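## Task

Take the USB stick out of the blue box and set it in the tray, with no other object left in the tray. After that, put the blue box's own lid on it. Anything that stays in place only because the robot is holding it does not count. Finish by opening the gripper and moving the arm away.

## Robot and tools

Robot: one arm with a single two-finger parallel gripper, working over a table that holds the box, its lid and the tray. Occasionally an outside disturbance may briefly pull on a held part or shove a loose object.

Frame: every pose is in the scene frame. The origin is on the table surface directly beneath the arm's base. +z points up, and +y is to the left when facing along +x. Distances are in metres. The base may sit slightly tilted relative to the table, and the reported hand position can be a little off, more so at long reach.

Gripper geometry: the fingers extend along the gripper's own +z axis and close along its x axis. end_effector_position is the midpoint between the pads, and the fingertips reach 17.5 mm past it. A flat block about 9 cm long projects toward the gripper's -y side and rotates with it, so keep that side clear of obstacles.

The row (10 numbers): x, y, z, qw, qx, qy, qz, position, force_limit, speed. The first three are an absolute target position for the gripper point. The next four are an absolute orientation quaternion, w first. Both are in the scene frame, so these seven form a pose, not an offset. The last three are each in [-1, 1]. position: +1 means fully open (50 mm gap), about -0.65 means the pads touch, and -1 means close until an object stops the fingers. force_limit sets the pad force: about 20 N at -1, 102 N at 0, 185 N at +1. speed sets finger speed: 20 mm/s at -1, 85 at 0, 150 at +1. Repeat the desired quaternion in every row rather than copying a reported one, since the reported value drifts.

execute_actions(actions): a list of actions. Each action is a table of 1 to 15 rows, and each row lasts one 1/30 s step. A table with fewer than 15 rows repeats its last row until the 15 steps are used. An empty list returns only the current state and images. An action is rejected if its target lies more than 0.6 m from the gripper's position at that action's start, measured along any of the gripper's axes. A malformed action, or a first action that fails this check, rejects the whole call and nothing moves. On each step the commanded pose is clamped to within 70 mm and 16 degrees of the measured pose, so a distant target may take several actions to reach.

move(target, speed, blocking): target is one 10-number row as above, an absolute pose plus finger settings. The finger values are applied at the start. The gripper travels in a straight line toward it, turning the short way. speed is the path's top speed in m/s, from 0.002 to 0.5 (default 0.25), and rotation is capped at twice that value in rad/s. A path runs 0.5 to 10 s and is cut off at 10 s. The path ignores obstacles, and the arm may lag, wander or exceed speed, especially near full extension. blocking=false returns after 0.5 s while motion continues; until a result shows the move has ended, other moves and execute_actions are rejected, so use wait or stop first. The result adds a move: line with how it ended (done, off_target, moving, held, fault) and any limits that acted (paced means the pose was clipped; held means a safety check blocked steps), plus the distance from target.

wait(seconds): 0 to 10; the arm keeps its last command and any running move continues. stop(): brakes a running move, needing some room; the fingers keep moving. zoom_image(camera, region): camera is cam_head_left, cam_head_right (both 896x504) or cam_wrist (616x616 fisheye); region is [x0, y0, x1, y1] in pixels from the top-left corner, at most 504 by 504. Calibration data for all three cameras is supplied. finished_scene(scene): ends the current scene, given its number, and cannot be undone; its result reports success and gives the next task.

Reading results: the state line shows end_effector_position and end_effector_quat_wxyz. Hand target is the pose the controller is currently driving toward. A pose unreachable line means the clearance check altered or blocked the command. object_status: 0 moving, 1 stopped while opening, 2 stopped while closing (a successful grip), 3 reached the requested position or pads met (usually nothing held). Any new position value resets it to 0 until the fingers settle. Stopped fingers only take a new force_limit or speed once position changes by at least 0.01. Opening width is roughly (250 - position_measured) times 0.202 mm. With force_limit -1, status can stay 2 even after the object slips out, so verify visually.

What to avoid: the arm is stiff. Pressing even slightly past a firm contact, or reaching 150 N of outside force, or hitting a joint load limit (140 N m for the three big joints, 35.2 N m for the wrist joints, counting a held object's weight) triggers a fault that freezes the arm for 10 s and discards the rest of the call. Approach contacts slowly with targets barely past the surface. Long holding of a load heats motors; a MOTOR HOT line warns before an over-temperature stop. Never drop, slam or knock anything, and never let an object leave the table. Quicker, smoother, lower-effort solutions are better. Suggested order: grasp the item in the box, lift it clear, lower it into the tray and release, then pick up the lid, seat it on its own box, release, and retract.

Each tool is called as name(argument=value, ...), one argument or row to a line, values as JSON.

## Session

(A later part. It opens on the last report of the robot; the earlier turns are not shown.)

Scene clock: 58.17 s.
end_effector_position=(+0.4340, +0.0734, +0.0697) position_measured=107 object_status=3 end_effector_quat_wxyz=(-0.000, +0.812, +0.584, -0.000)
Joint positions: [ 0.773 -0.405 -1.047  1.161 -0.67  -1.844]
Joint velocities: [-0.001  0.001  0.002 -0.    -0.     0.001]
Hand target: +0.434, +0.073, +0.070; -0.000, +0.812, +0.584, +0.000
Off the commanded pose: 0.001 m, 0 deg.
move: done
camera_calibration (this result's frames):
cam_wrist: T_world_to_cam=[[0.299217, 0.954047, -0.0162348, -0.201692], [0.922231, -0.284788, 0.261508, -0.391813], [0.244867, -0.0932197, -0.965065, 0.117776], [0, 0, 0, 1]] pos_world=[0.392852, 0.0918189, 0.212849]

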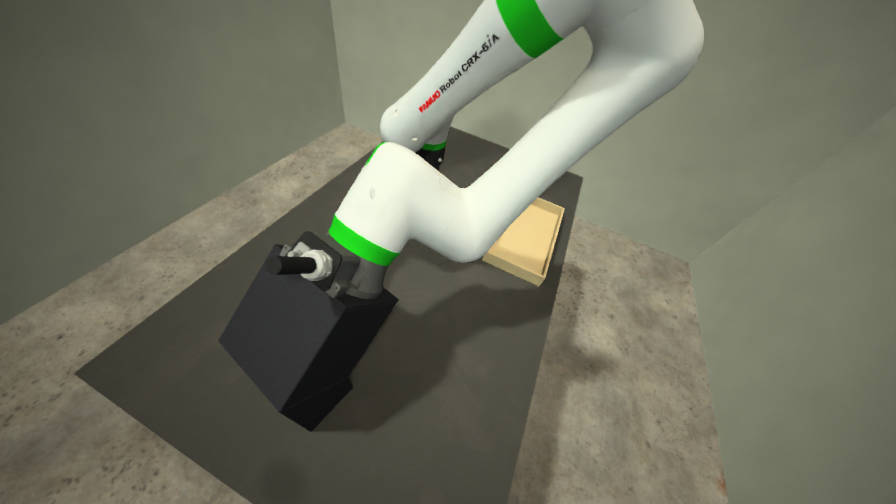

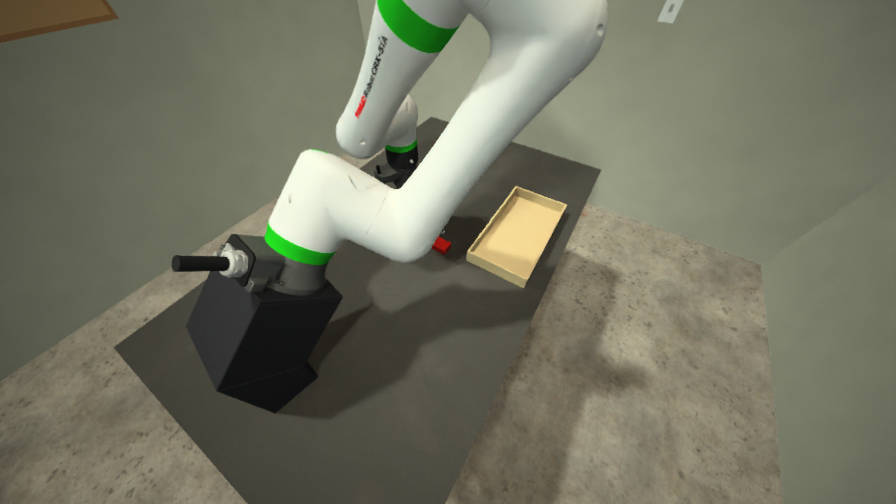

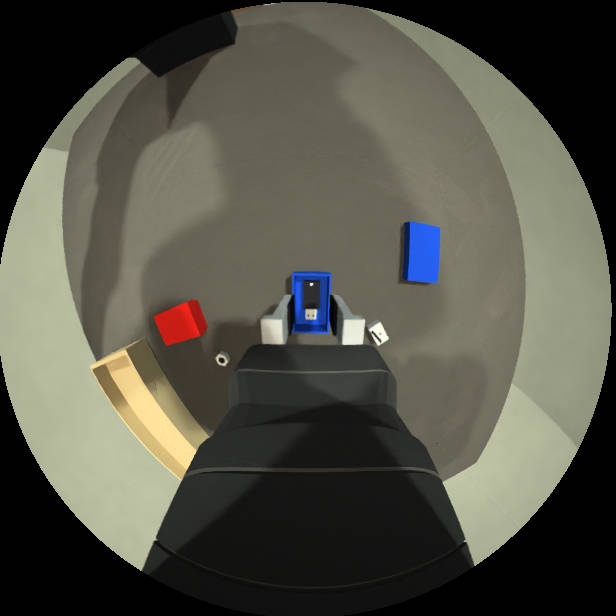

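move(
  target=[0.4169, 0.0787, 0.06, 0.0, 0.8116, 0.5842, 0.0, 1.0, -0.5, 0.0],
  speed=0.08,
)

move(
  target=[0.4169, 0.0787, 0.0205, 0.0, 0.8116, 0.5842, 0.0, 1.0, -0.5, 0.0],
  speed=0.05,
)

execute_actions(
  actions=[
    [[0.4169, 0.0787, 0.0205, 0.0, 0.8116, 0.5842, 0.0, -1.0, -0.5, 0.0]],
    [[0.4169, 0.0787, 0.0205, 0.0, 0.8116, 0.5842, 0.0, -1.0, -0.5, 0.0]],
  ],
)

zoom_image(
  camera="cam_wrist",
  region=[230, 240, 390, 360],
)

Scene clock: 129.87 s.
end_effector_position=(+0.4168, +0.0787, +0.0601) position_measured=3 object_status=3 end_effector_quat_wxyz=(-0.000, +0.812, +0.584, -0.000)
Joint positions: [ 0.752 -0.385 -1.09   1.244 -0.632 -1.932]
Joint velocities: [ 0.001  0.001 -0.    -0.     0.    -0.   ]
Hand target: +0.417, +0.079, +0.060; -0.000, +0.812, +0.584, -0.000
Off the commanded pose: 0.000 m, 0 deg.
move: done
camera_calibration (this result's frames):
cam_wrist: T_world_to_cam=[[0.29912, 0.954071, -0.0165855, -0.201658], [0.92219, -0.284572, 0.261886, -0.372003], [0.245139, -0.0936304, -0.964956, 0.11309], [0, 0, 0, 1]] pos_world=[0.375654, 0.0971232, 0.203205]

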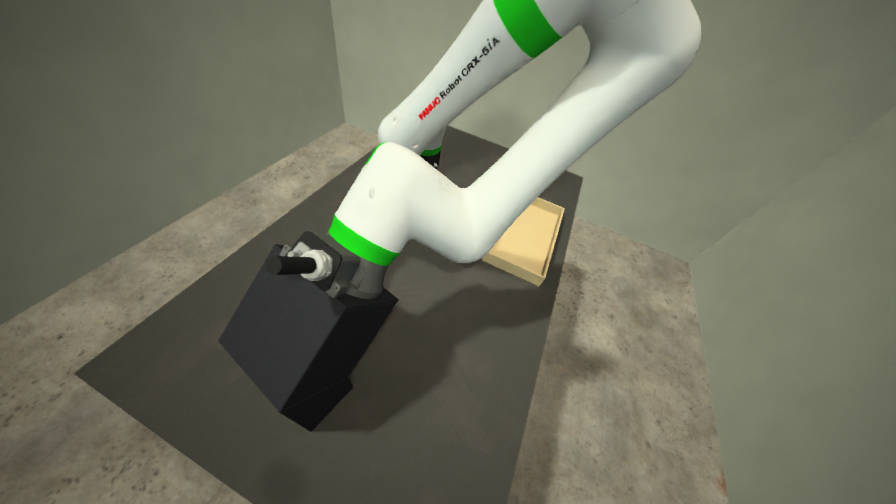

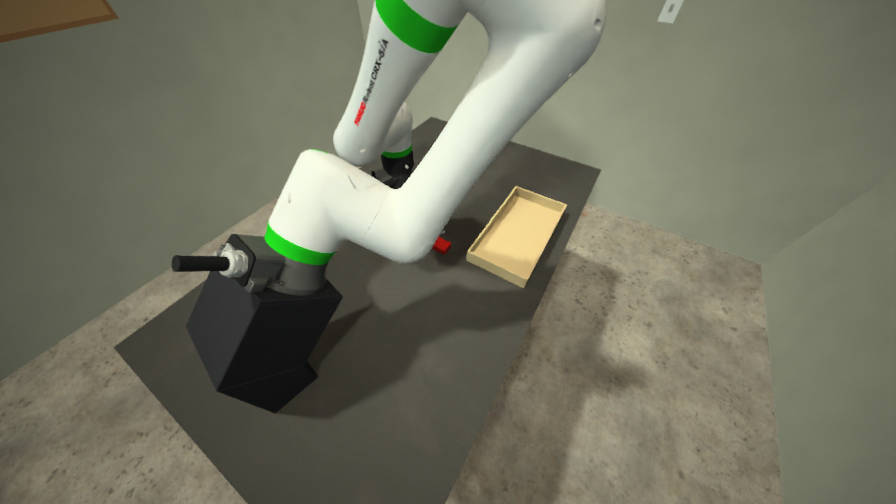

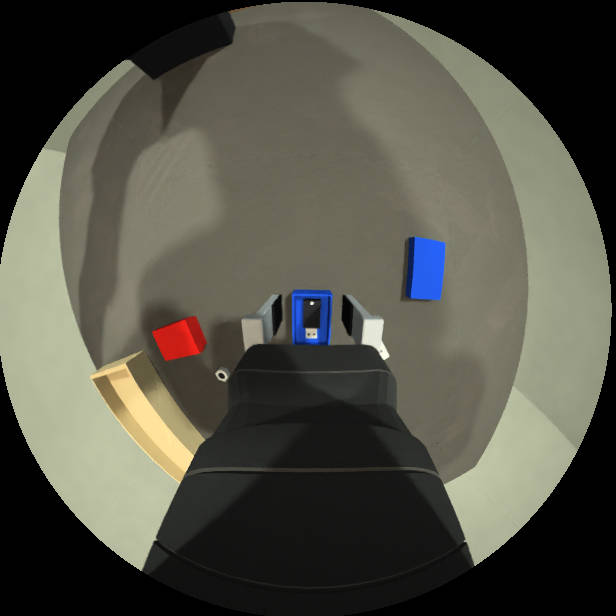

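Scene clock: 130.97 s.
end_effector_position=(+0.4168, +0.0789, +0.0207) position_measured=3 object_status=3 end_effector_quat_wxyz=(-0.000, +0.812, +0.584, -0.000)
Joint positions: [ 0.539 -0.266 -1.088  1.536 -0.459 -2.1  ]
Joint velocities: [-0.004 -0.    -0.003  0.008  0.003 -0.005]
Hand target: +0.417, +0.079, +0.021; -0.000, +0.812, +0.584, -0.000
Off the commanded pose: 0.000 m, 0 deg.
move: done
camera_calibration (this result's frames):
cam_wrist: T_world_to_cam=[[0.299527, 0.953948, -0.0163126, -0.202743], [0.922156, -0.285074, 0.26146, -0.361522], [0.244769, -0.0933573, -0.965076, 0.0752537], [0, 0, 0, 1]] pos_world=[0.375686, 0.097371, 0.163842]

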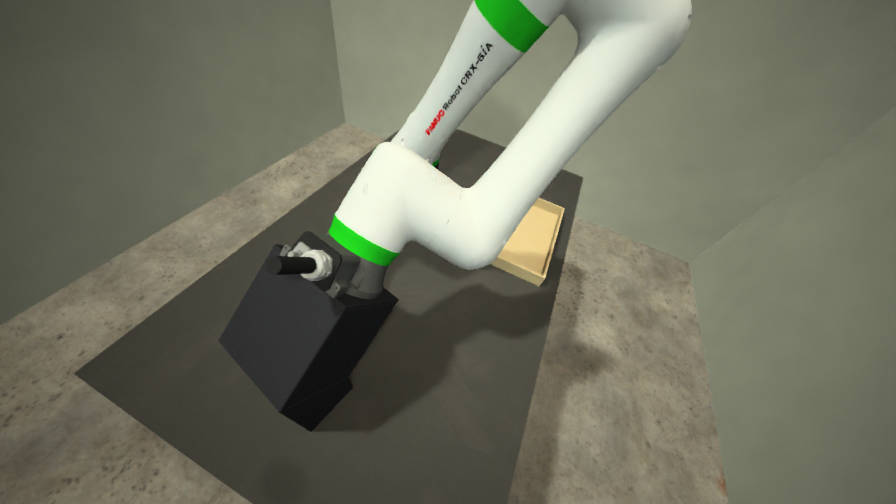

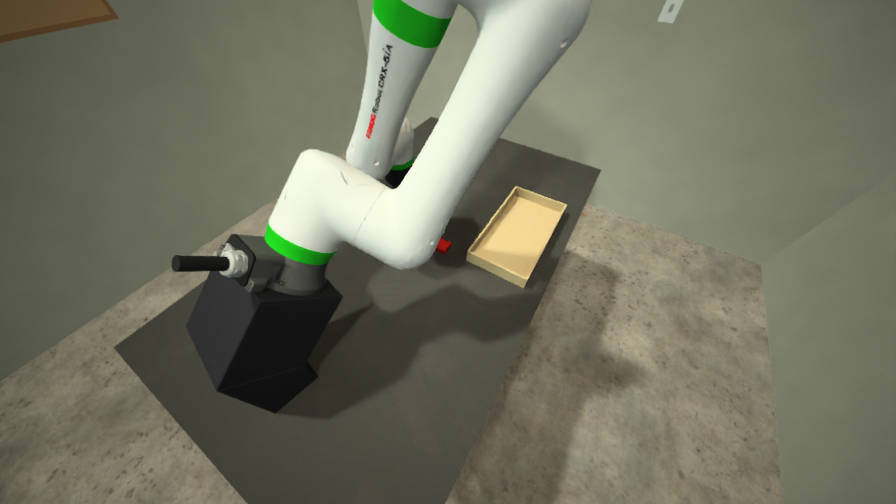

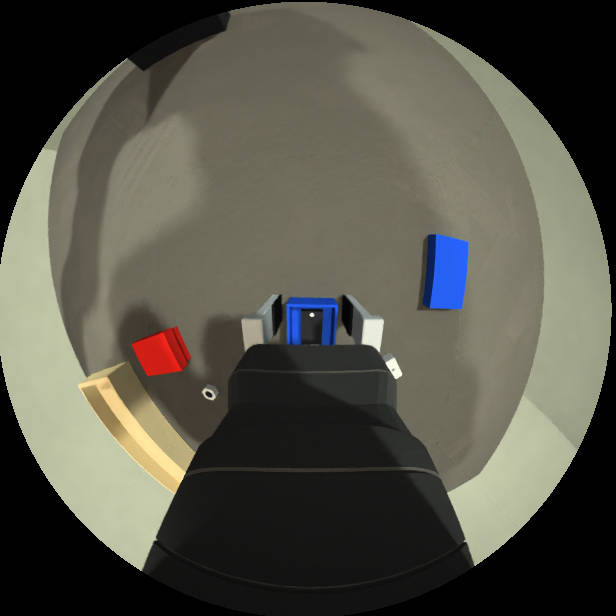

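Scene clock: 131.97 s.
end_effector_position=(+0.4169, +0.0787, +0.0205) position_measured=71 object_status=2 end_effector_quat_wxyz=(-0.000, +0.812, +0.584, +0.000)
Joint positions: [ 0.537 -0.265 -1.089  1.54  -0.458 -2.102]
Joint velocities: [ 0.001  0.    -0.    -0.     0.     0.001]
Hand target: +0.417, +0.079, +0.021; -0.000, +0.812, +0.584, -0.000
Off the commanded pose: 0.000 m, 0 deg.
camera_calibration (this result's frames):
cam_wrist: T_world_to_cam=[[0.299073, 0.954086, -0.0165796, -0.202358], [0.922163, -0.284512, 0.262048, -0.361692], [0.245299, -0.0936605, -0.964912, 0.0748262], [0, 0, 0, 1]] pos_world=[0.375704, 0.0971699, 0.163626]

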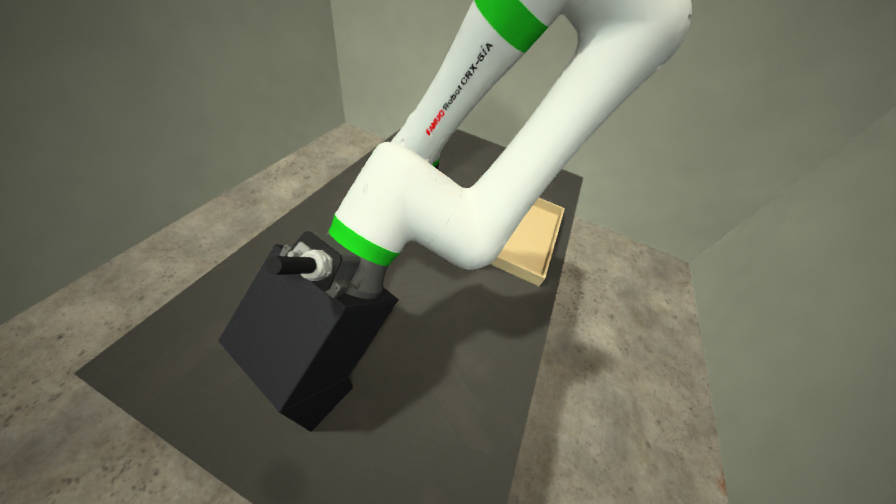

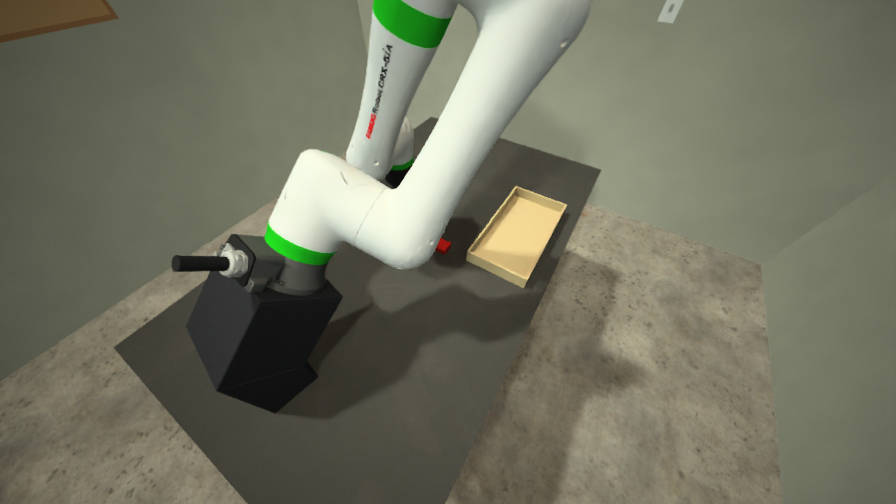

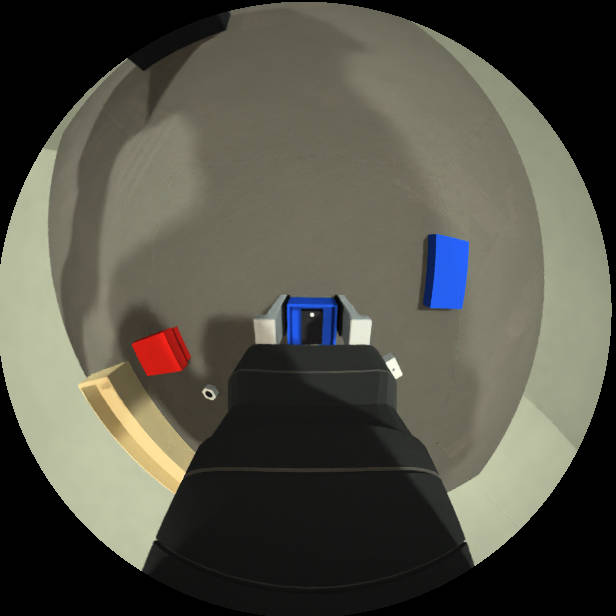

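Region (230, 240, 390, 360) of cam_wrist's 616x616 image, scaled by 3.150, with more detail than that image has; it fills the top 378 rows of this view, and the rest is white.

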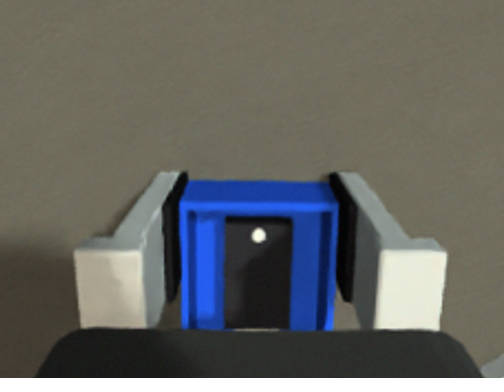

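move(
  target=[0.4169, 0.0787, 0.12, 0.0, 0.8116, 0.5842, 0.0, -1.0, -0.5, 0.0],
  speed=0.08,
)

move(
  target=[0.66, -0.29, 0.14, 0.0, 0.8116, 0.5842, 0.0, -1.0, -0.5, 0.0],
  speed=0.2,
)

move(
  target=[0.66, -0.29, 0.14, 0.0, 0.7071, -0.7071, 0.0, -1.0, -0.5, 0.0],
  speed=0.4,
)

Scene clock: 141.77 s.
end_effector_position=(+0.4175, +0.0783, +0.1196) position_measured=71 object_status=2 end_effector_quat_wxyz=(+0.001, +0.811, +0.585, +0.000)
Joint positions: [ 1.029 -0.554 -1.064  1.007 -0.923 -1.822]
Joint velocities: [ 0.001 -0.001  0.     0.    -0.001 -0.001]
Hand target: +0.418, +0.078, +0.120; +0.001, +0.811, +0.585, +0.000
Off the commanded pose: 0.001 m, 0 deg.
move: done
camera_calibration (this result's frames):
cam_wrist: T_world_to_cam=[[0.298314, 0.954316, -0.0170244, -0.200198], [0.922014, -0.283513, 0.263649, -0.388566], [0.246778, -0.0943469, -0.964468, 0.169689], [0, 0, 0, 1]] pos_world=[0.376109, 0.0968987, 0.262697]

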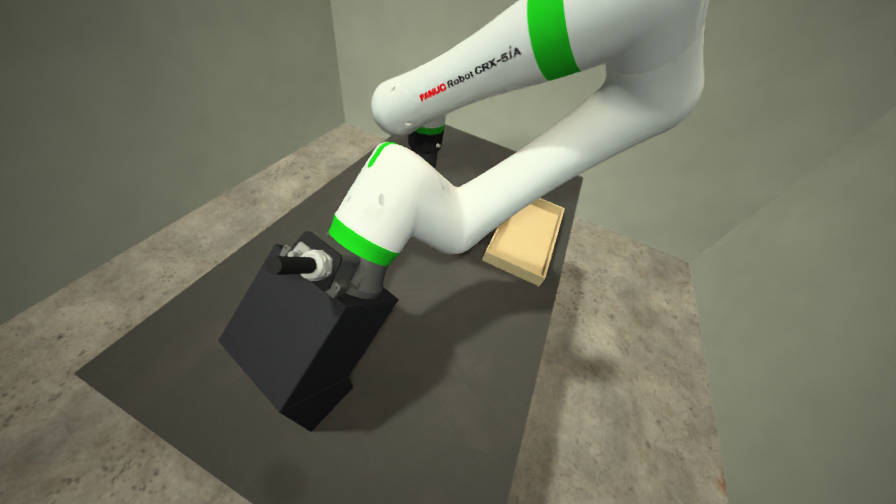

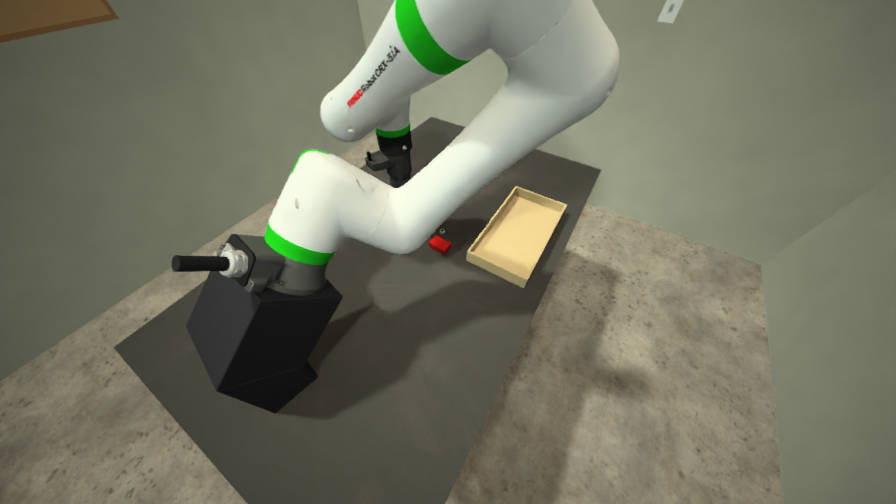

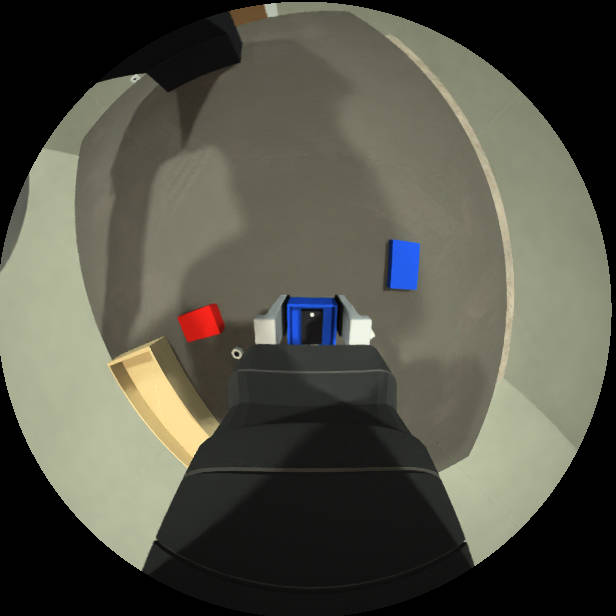

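Scene clock: 144.40 s.
end_effector_position=(+0.6610, -0.2894, +0.1390) position_measured=71 object_status=2 end_effector_quat_wxyz=(-0.000, +0.812, +0.583, +0.000)
Joint positions: [-0.141 -0.161  0.036 -0.041 -0.928 -0.058]
Joint velocities: [-0.002 -0.     0.001 -0.001  0.001  0.002]
Hand target: +0.661, -0.289, +0.139; -0.000, +0.812, +0.583, +0.000
Off the commanded pose: 0.002 m, 0 deg.
move: done
camera_calibration (this result's frames):
cam_wrist: T_world_to_cam=[[0.301295, 0.953396, -0.0160683, 0.0760399], [0.921468, -0.286789, 0.262007, -0.72272], [0.245188, -0.0937478, -0.964932, 0.0948478], [0, 0, 0, 1]] pos_world=[0.619797, -0.270873, 0.282101]

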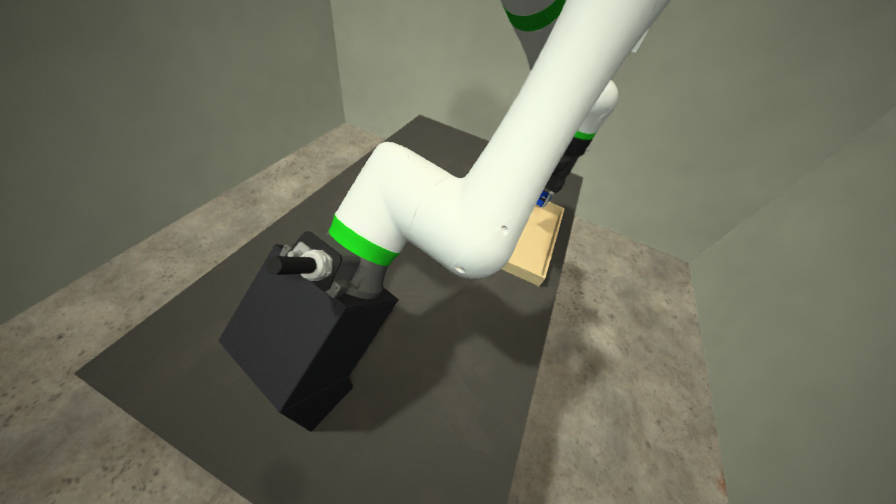

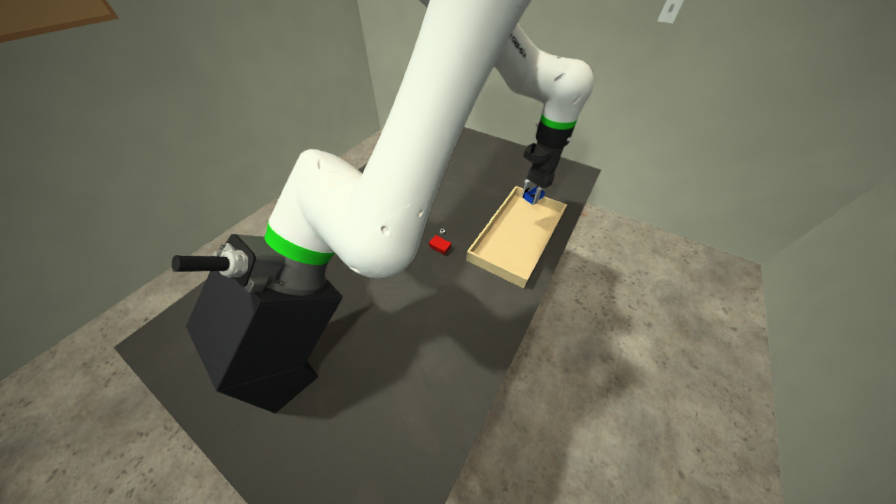

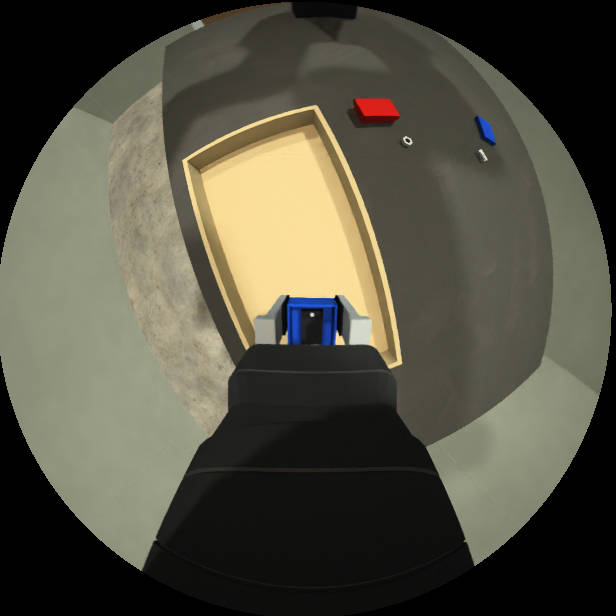

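Scene clock: 148.40 s.
end_effector_position=(+0.6599, -0.2900, +0.1400) position_measured=71 object_status=2 end_effector_quat_wxyz=(+0.000, +0.707, -0.707, -0.000)
Joint positions: [-0.156 -0.252 -0.119 -0.057 -0.866 -2.852]
Joint velocities: [-0.001 -0.001 -0.     0.    -0.001 -0.001]
Hand target: +0.660, -0.290, +0.140; +0.000, +0.707, -0.707, +0.000
Off the commanded pose: 0.000 m, 0 deg.
move: done
camera_calibration (this result's frames):
cam_wrist: T_world_to_cam=[[0.0191972, -0.999678, -0.0165825, -0.303198], [-0.964784, -0.0228739, 0.262048, 0.599116], [-0.262343, 0.010968, -0.964912, 0.461334], [0, 0, 0, 1]] pos_world=[0.704866, -0.294456, 0.283122]

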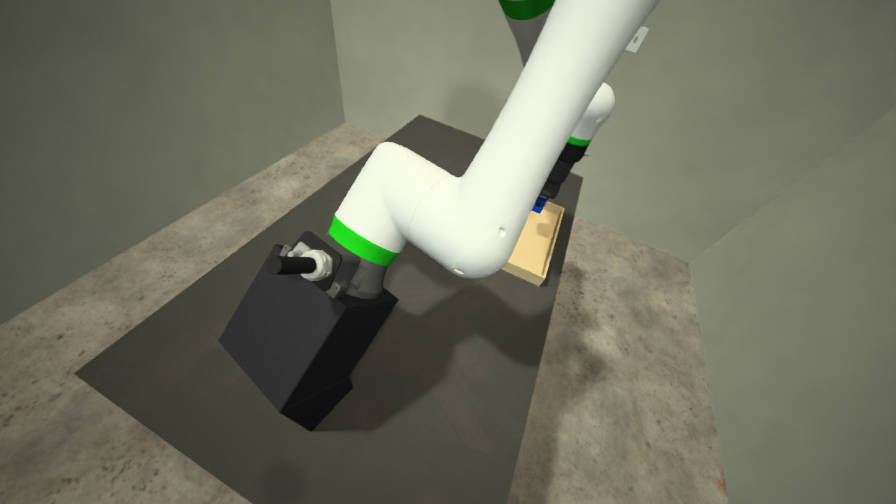

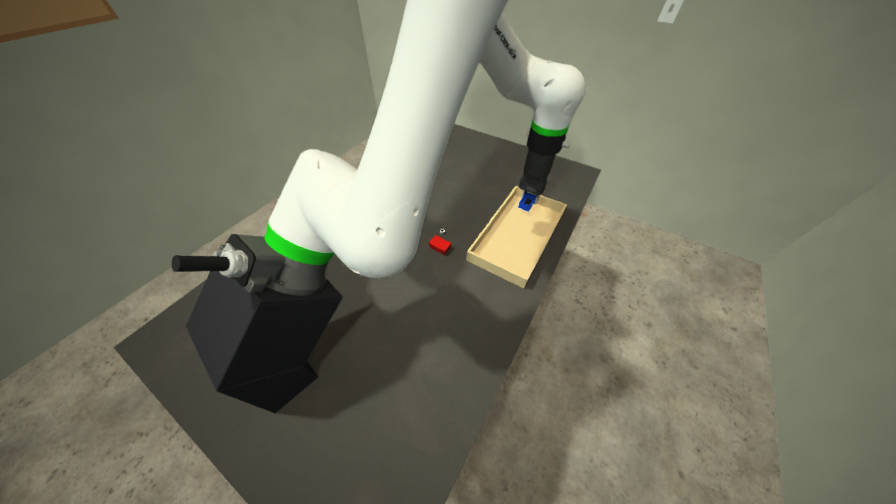

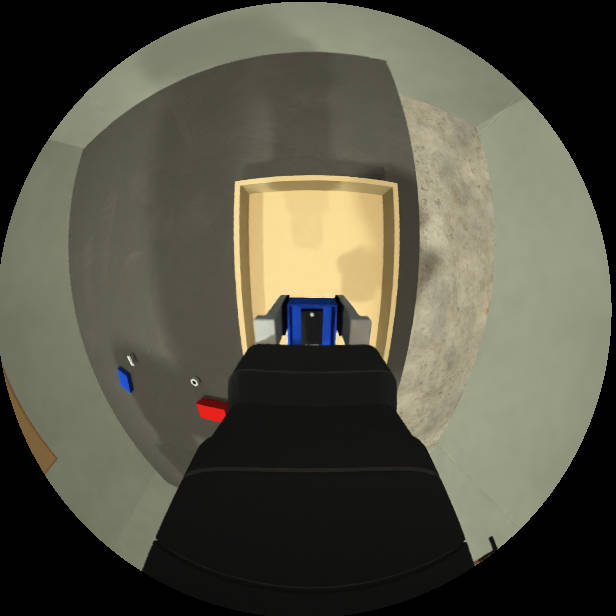

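execute_actions(
  actions=[],
)

Scene clock: 163.70 s.
end_effector_position=(+0.6599, -0.2900, +0.1400) position_measured=71 object_status=2 end_effector_quat_wxyz=(+0.000, +0.707, -0.707, +0.000)
Joint positions: [-0.156 -0.252 -0.119 -0.057 -0.865 -2.852]
Joint velocities: [-0.001 -0.001 -0.    -0.001  0.    -0.   ]
Hand target: +0.660, -0.290, +0.140; +0.000, +0.707, -0.707, +0.000
Off the commanded pose: 0.000 m, 0 deg.
camera_calibration (this result's frames):
cam_wrist: T_world_to_cam=[[0.0191901, -0.999678, -0.0165775, -0.303188], [-0.964784, -0.0228657, 0.262047, 0.59912], [-0.262342, 0.0109651, -0.964913, 0.461333], [0, 0, 0, 1]] pos_world=[0.704867, -0.294449, 0.283122]

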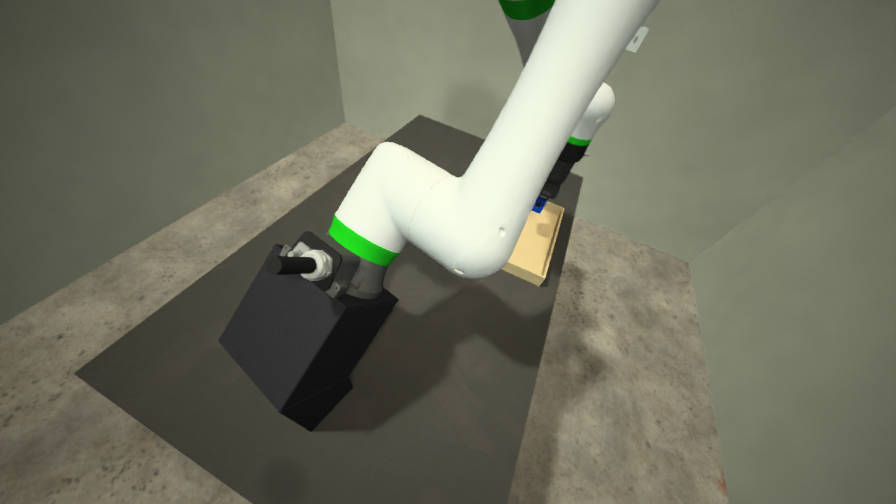

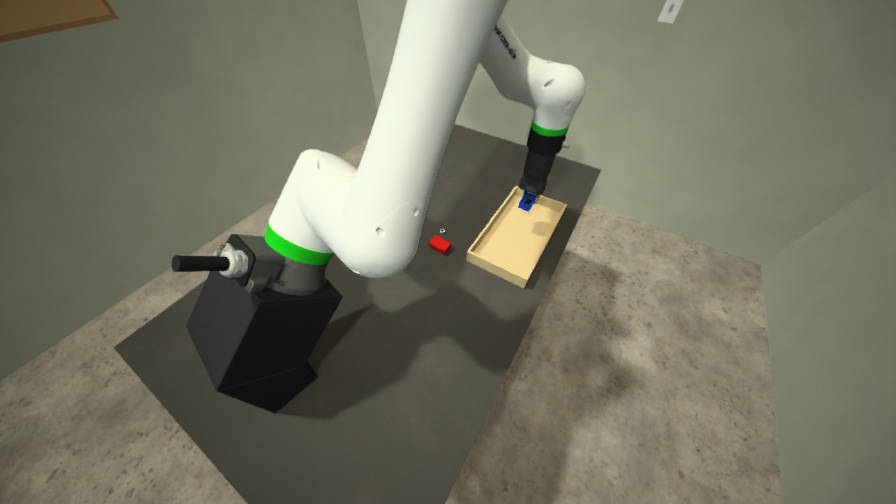

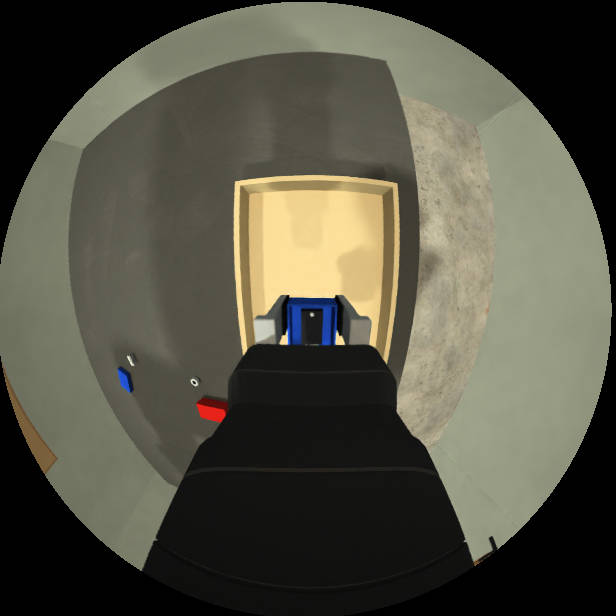

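move(
  target=[0.67, -0.29, 0.15, -0.3536, 0.6124, -0.6124, 0.3536, -1, -0.5, 0],
  speed=0.2,
)

Scene clock: 199.07 s.
end_effector_position=(+0.6697, -0.2904, +0.1500) position_measured=71 object_status=2 end_effector_quat_wxyz=(-0.353, +0.612, -0.614, +0.353)
Joint positions: [-0.922 -0.038 -0.435 -2.093 -1.214 -0.828]
Joint velocities: [ 0.003  0.001  0.    -0.001  0.    -0.   ]
Hand target: +0.670, -0.290, +0.150; -0.353, +0.612, -0.614, +0.353
Off the commanded pose: 0.001 m, 0 deg.
move: done
camera_calibration (this result's frames):
cam_wrist: T_world_to_cam=[[0.0210844, -0.99975, 0.00749595, -0.30853], [-0.710253, -0.0202549, -0.703655, 0.581106], [0.70363, 0.0095121, -0.710503, -0.211948], [0, 0, 0, 1]] pos_world=[0.568371, -0.294667, 0.260621]

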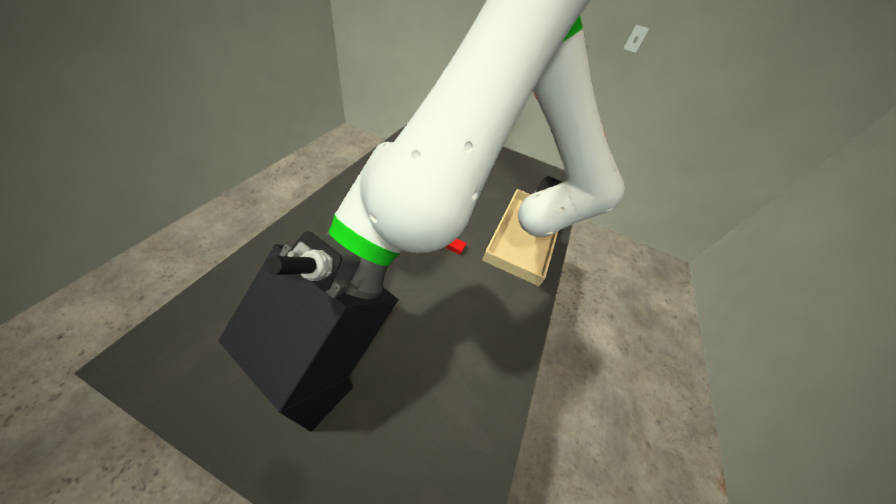

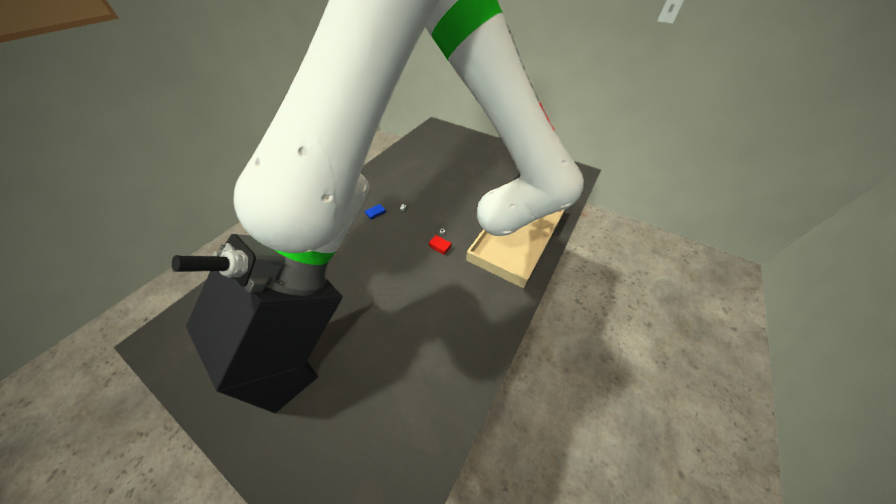

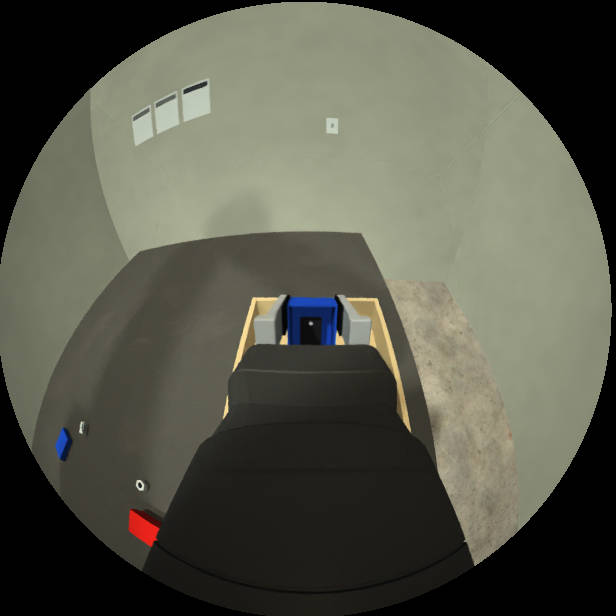

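move(
  target=[0.68, -0.29, 0.15, -0.5, 0.5, -0.5, 0.5, -1, -0.5, 0],
  speed=0.15,
)

Scene clock: 203.63 s.
end_effector_position=(+0.6805, -0.2900, +0.1501) position_measured=71 object_status=2 end_effector_quat_wxyz=(+0.500, -0.500, +0.500, -0.500)
Joint positions: [-0.826  0.445 -0.328 -2.48  -1.835 -0.463]
Joint velocities: [0.    0.    0.    0.    0.001 0.   ]
Hand target: +0.681, -0.290, +0.150; +0.500, -0.500, +0.500, -0.500
Off the commanded pose: 0.001 m, 0 deg.
move: done
camera_calibration (this result's frames):
cam_wrist: T_world_to_cam=[[0.0171495, -0.999676, 0.018787, -0.30734], [-0.262611, -0.0226336, -0.964636, 0.322674], [0.964749, 0.0116094, -0.262914, -0.463763], [0, 0, 0, 1]] pos_world=[0.537423, -0.294554, 0.195107]

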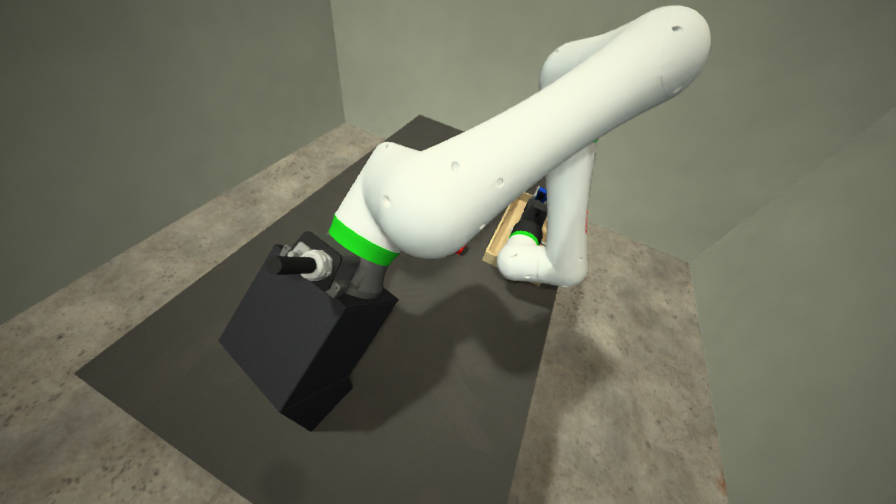

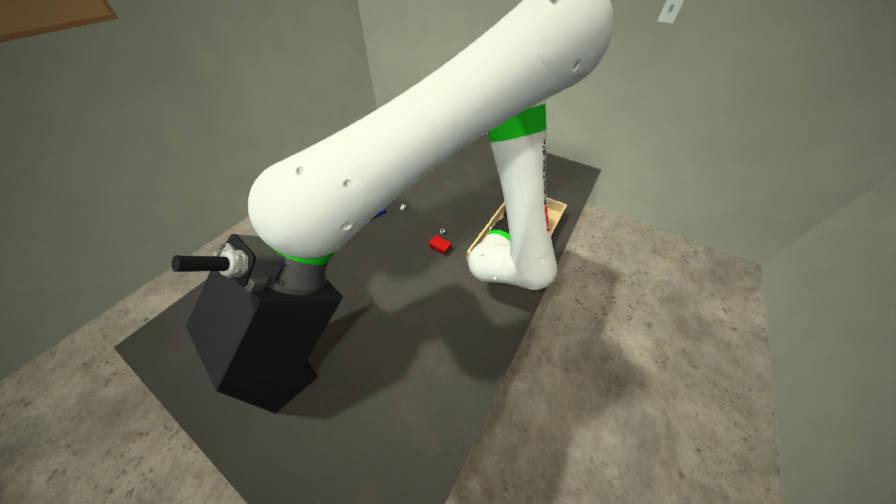

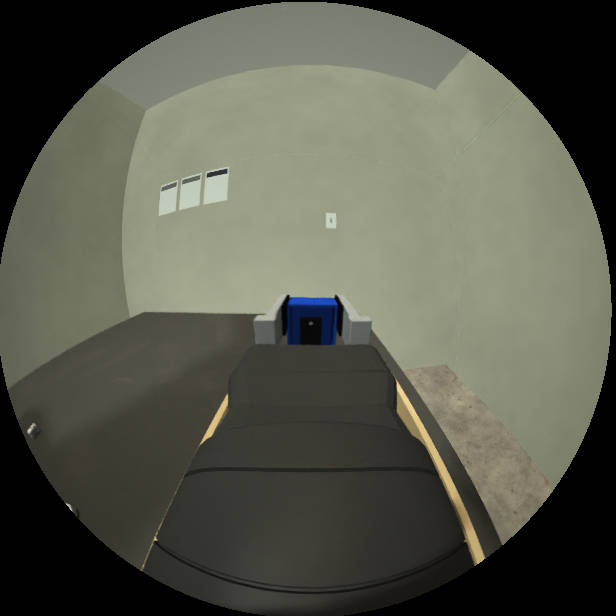

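move(
  target=[0.69, -0.29, 0.185, -0.5417, 0.4545, -0.4545, 0.5417, -1, -0.5, 0],
  speed=0.08,
)

Scene clock: 216.47 s.
end_effector_position=(+0.6902, -0.2902, +0.1850) position_measured=71 object_status=2 end_effector_quat_wxyz=(+0.542, -0.455, +0.455, -0.542)
Joint positions: [-0.794  0.488 -0.287 -2.579 -1.979 -0.469]
Joint velocities: [ 0.002 -0.001  0.     0.001 -0.     0.001]
Hand target: +0.690, -0.290, +0.185; +0.542, -0.455, +0.455, -0.542
Off the commanded pose: 0.000 m, 0 deg.
move: done
camera_calibration (this result's frames):
cam_wrist: T_world_to_cam=[[0.0130759, -0.999678, 0.0217354, -0.306031], [-0.0905403, -0.0228317, -0.995631, 0.245787], [0.995807, 0.0110508, -0.0908097, -0.517315], [0, 0, 0, 1]] pos_world=[0.541401, -0.294604, 0.204388]

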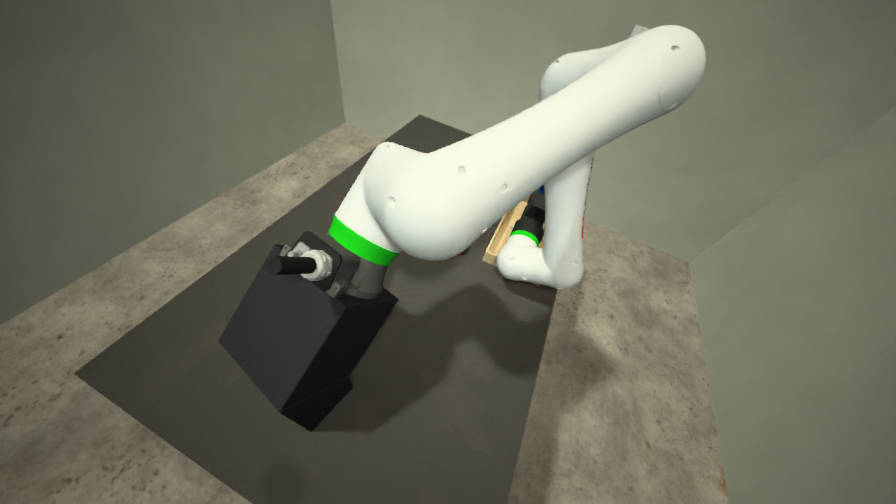

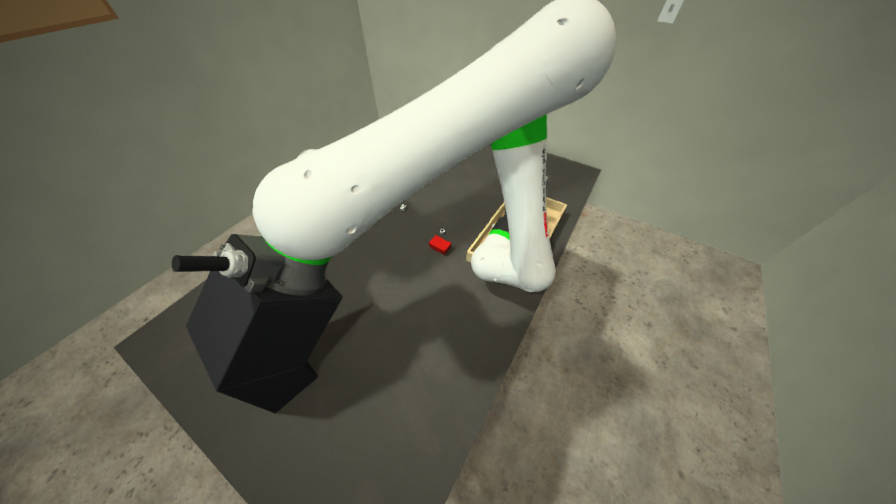

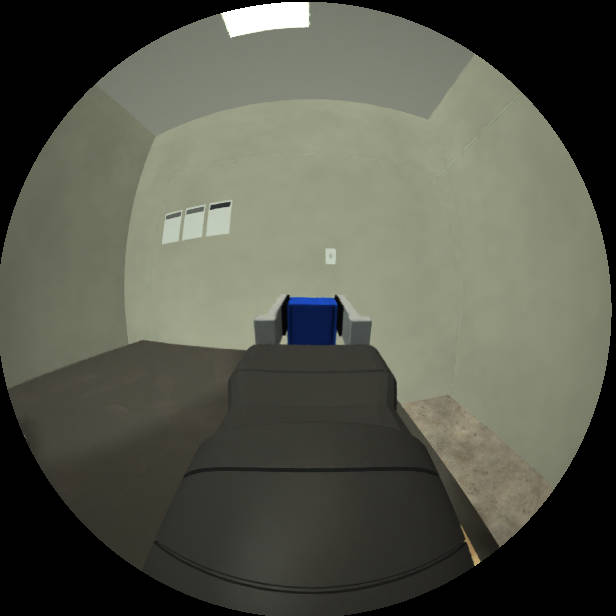

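zoom_image(
  camera="cam_head_left",
  region=[470, 170, 610, 290],
)

zoom_image(
  camera="cam_head_right",
  region=[450, 170, 610, 300],
)

Region (470, 170, 610, 290) of cam_head_left's 896x504 image, scaled by 3.600, with more detail than that image has; it fills the top 432 rows of this view, and the rest is white.

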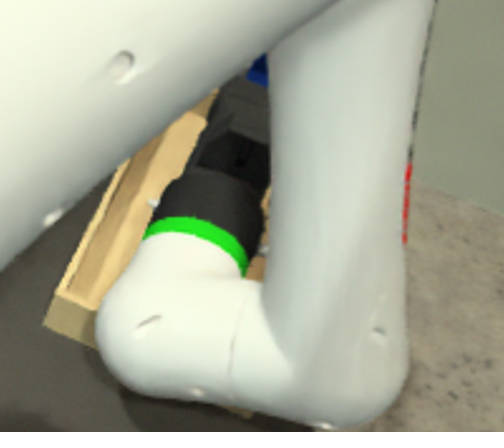

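Region (450, 170, 610, 300) of cam_head_right's 896x504 image, scaled by 3.150, with more detail than that image has; it fills the top 410 rows of this view, and the rest is white.

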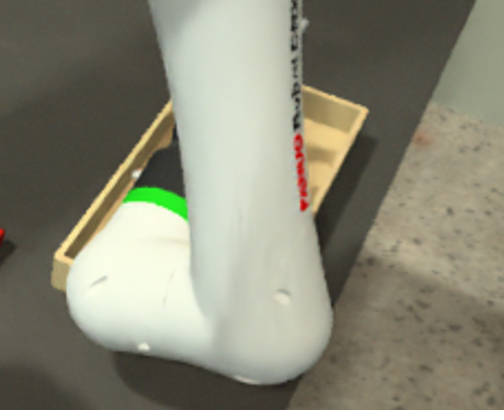

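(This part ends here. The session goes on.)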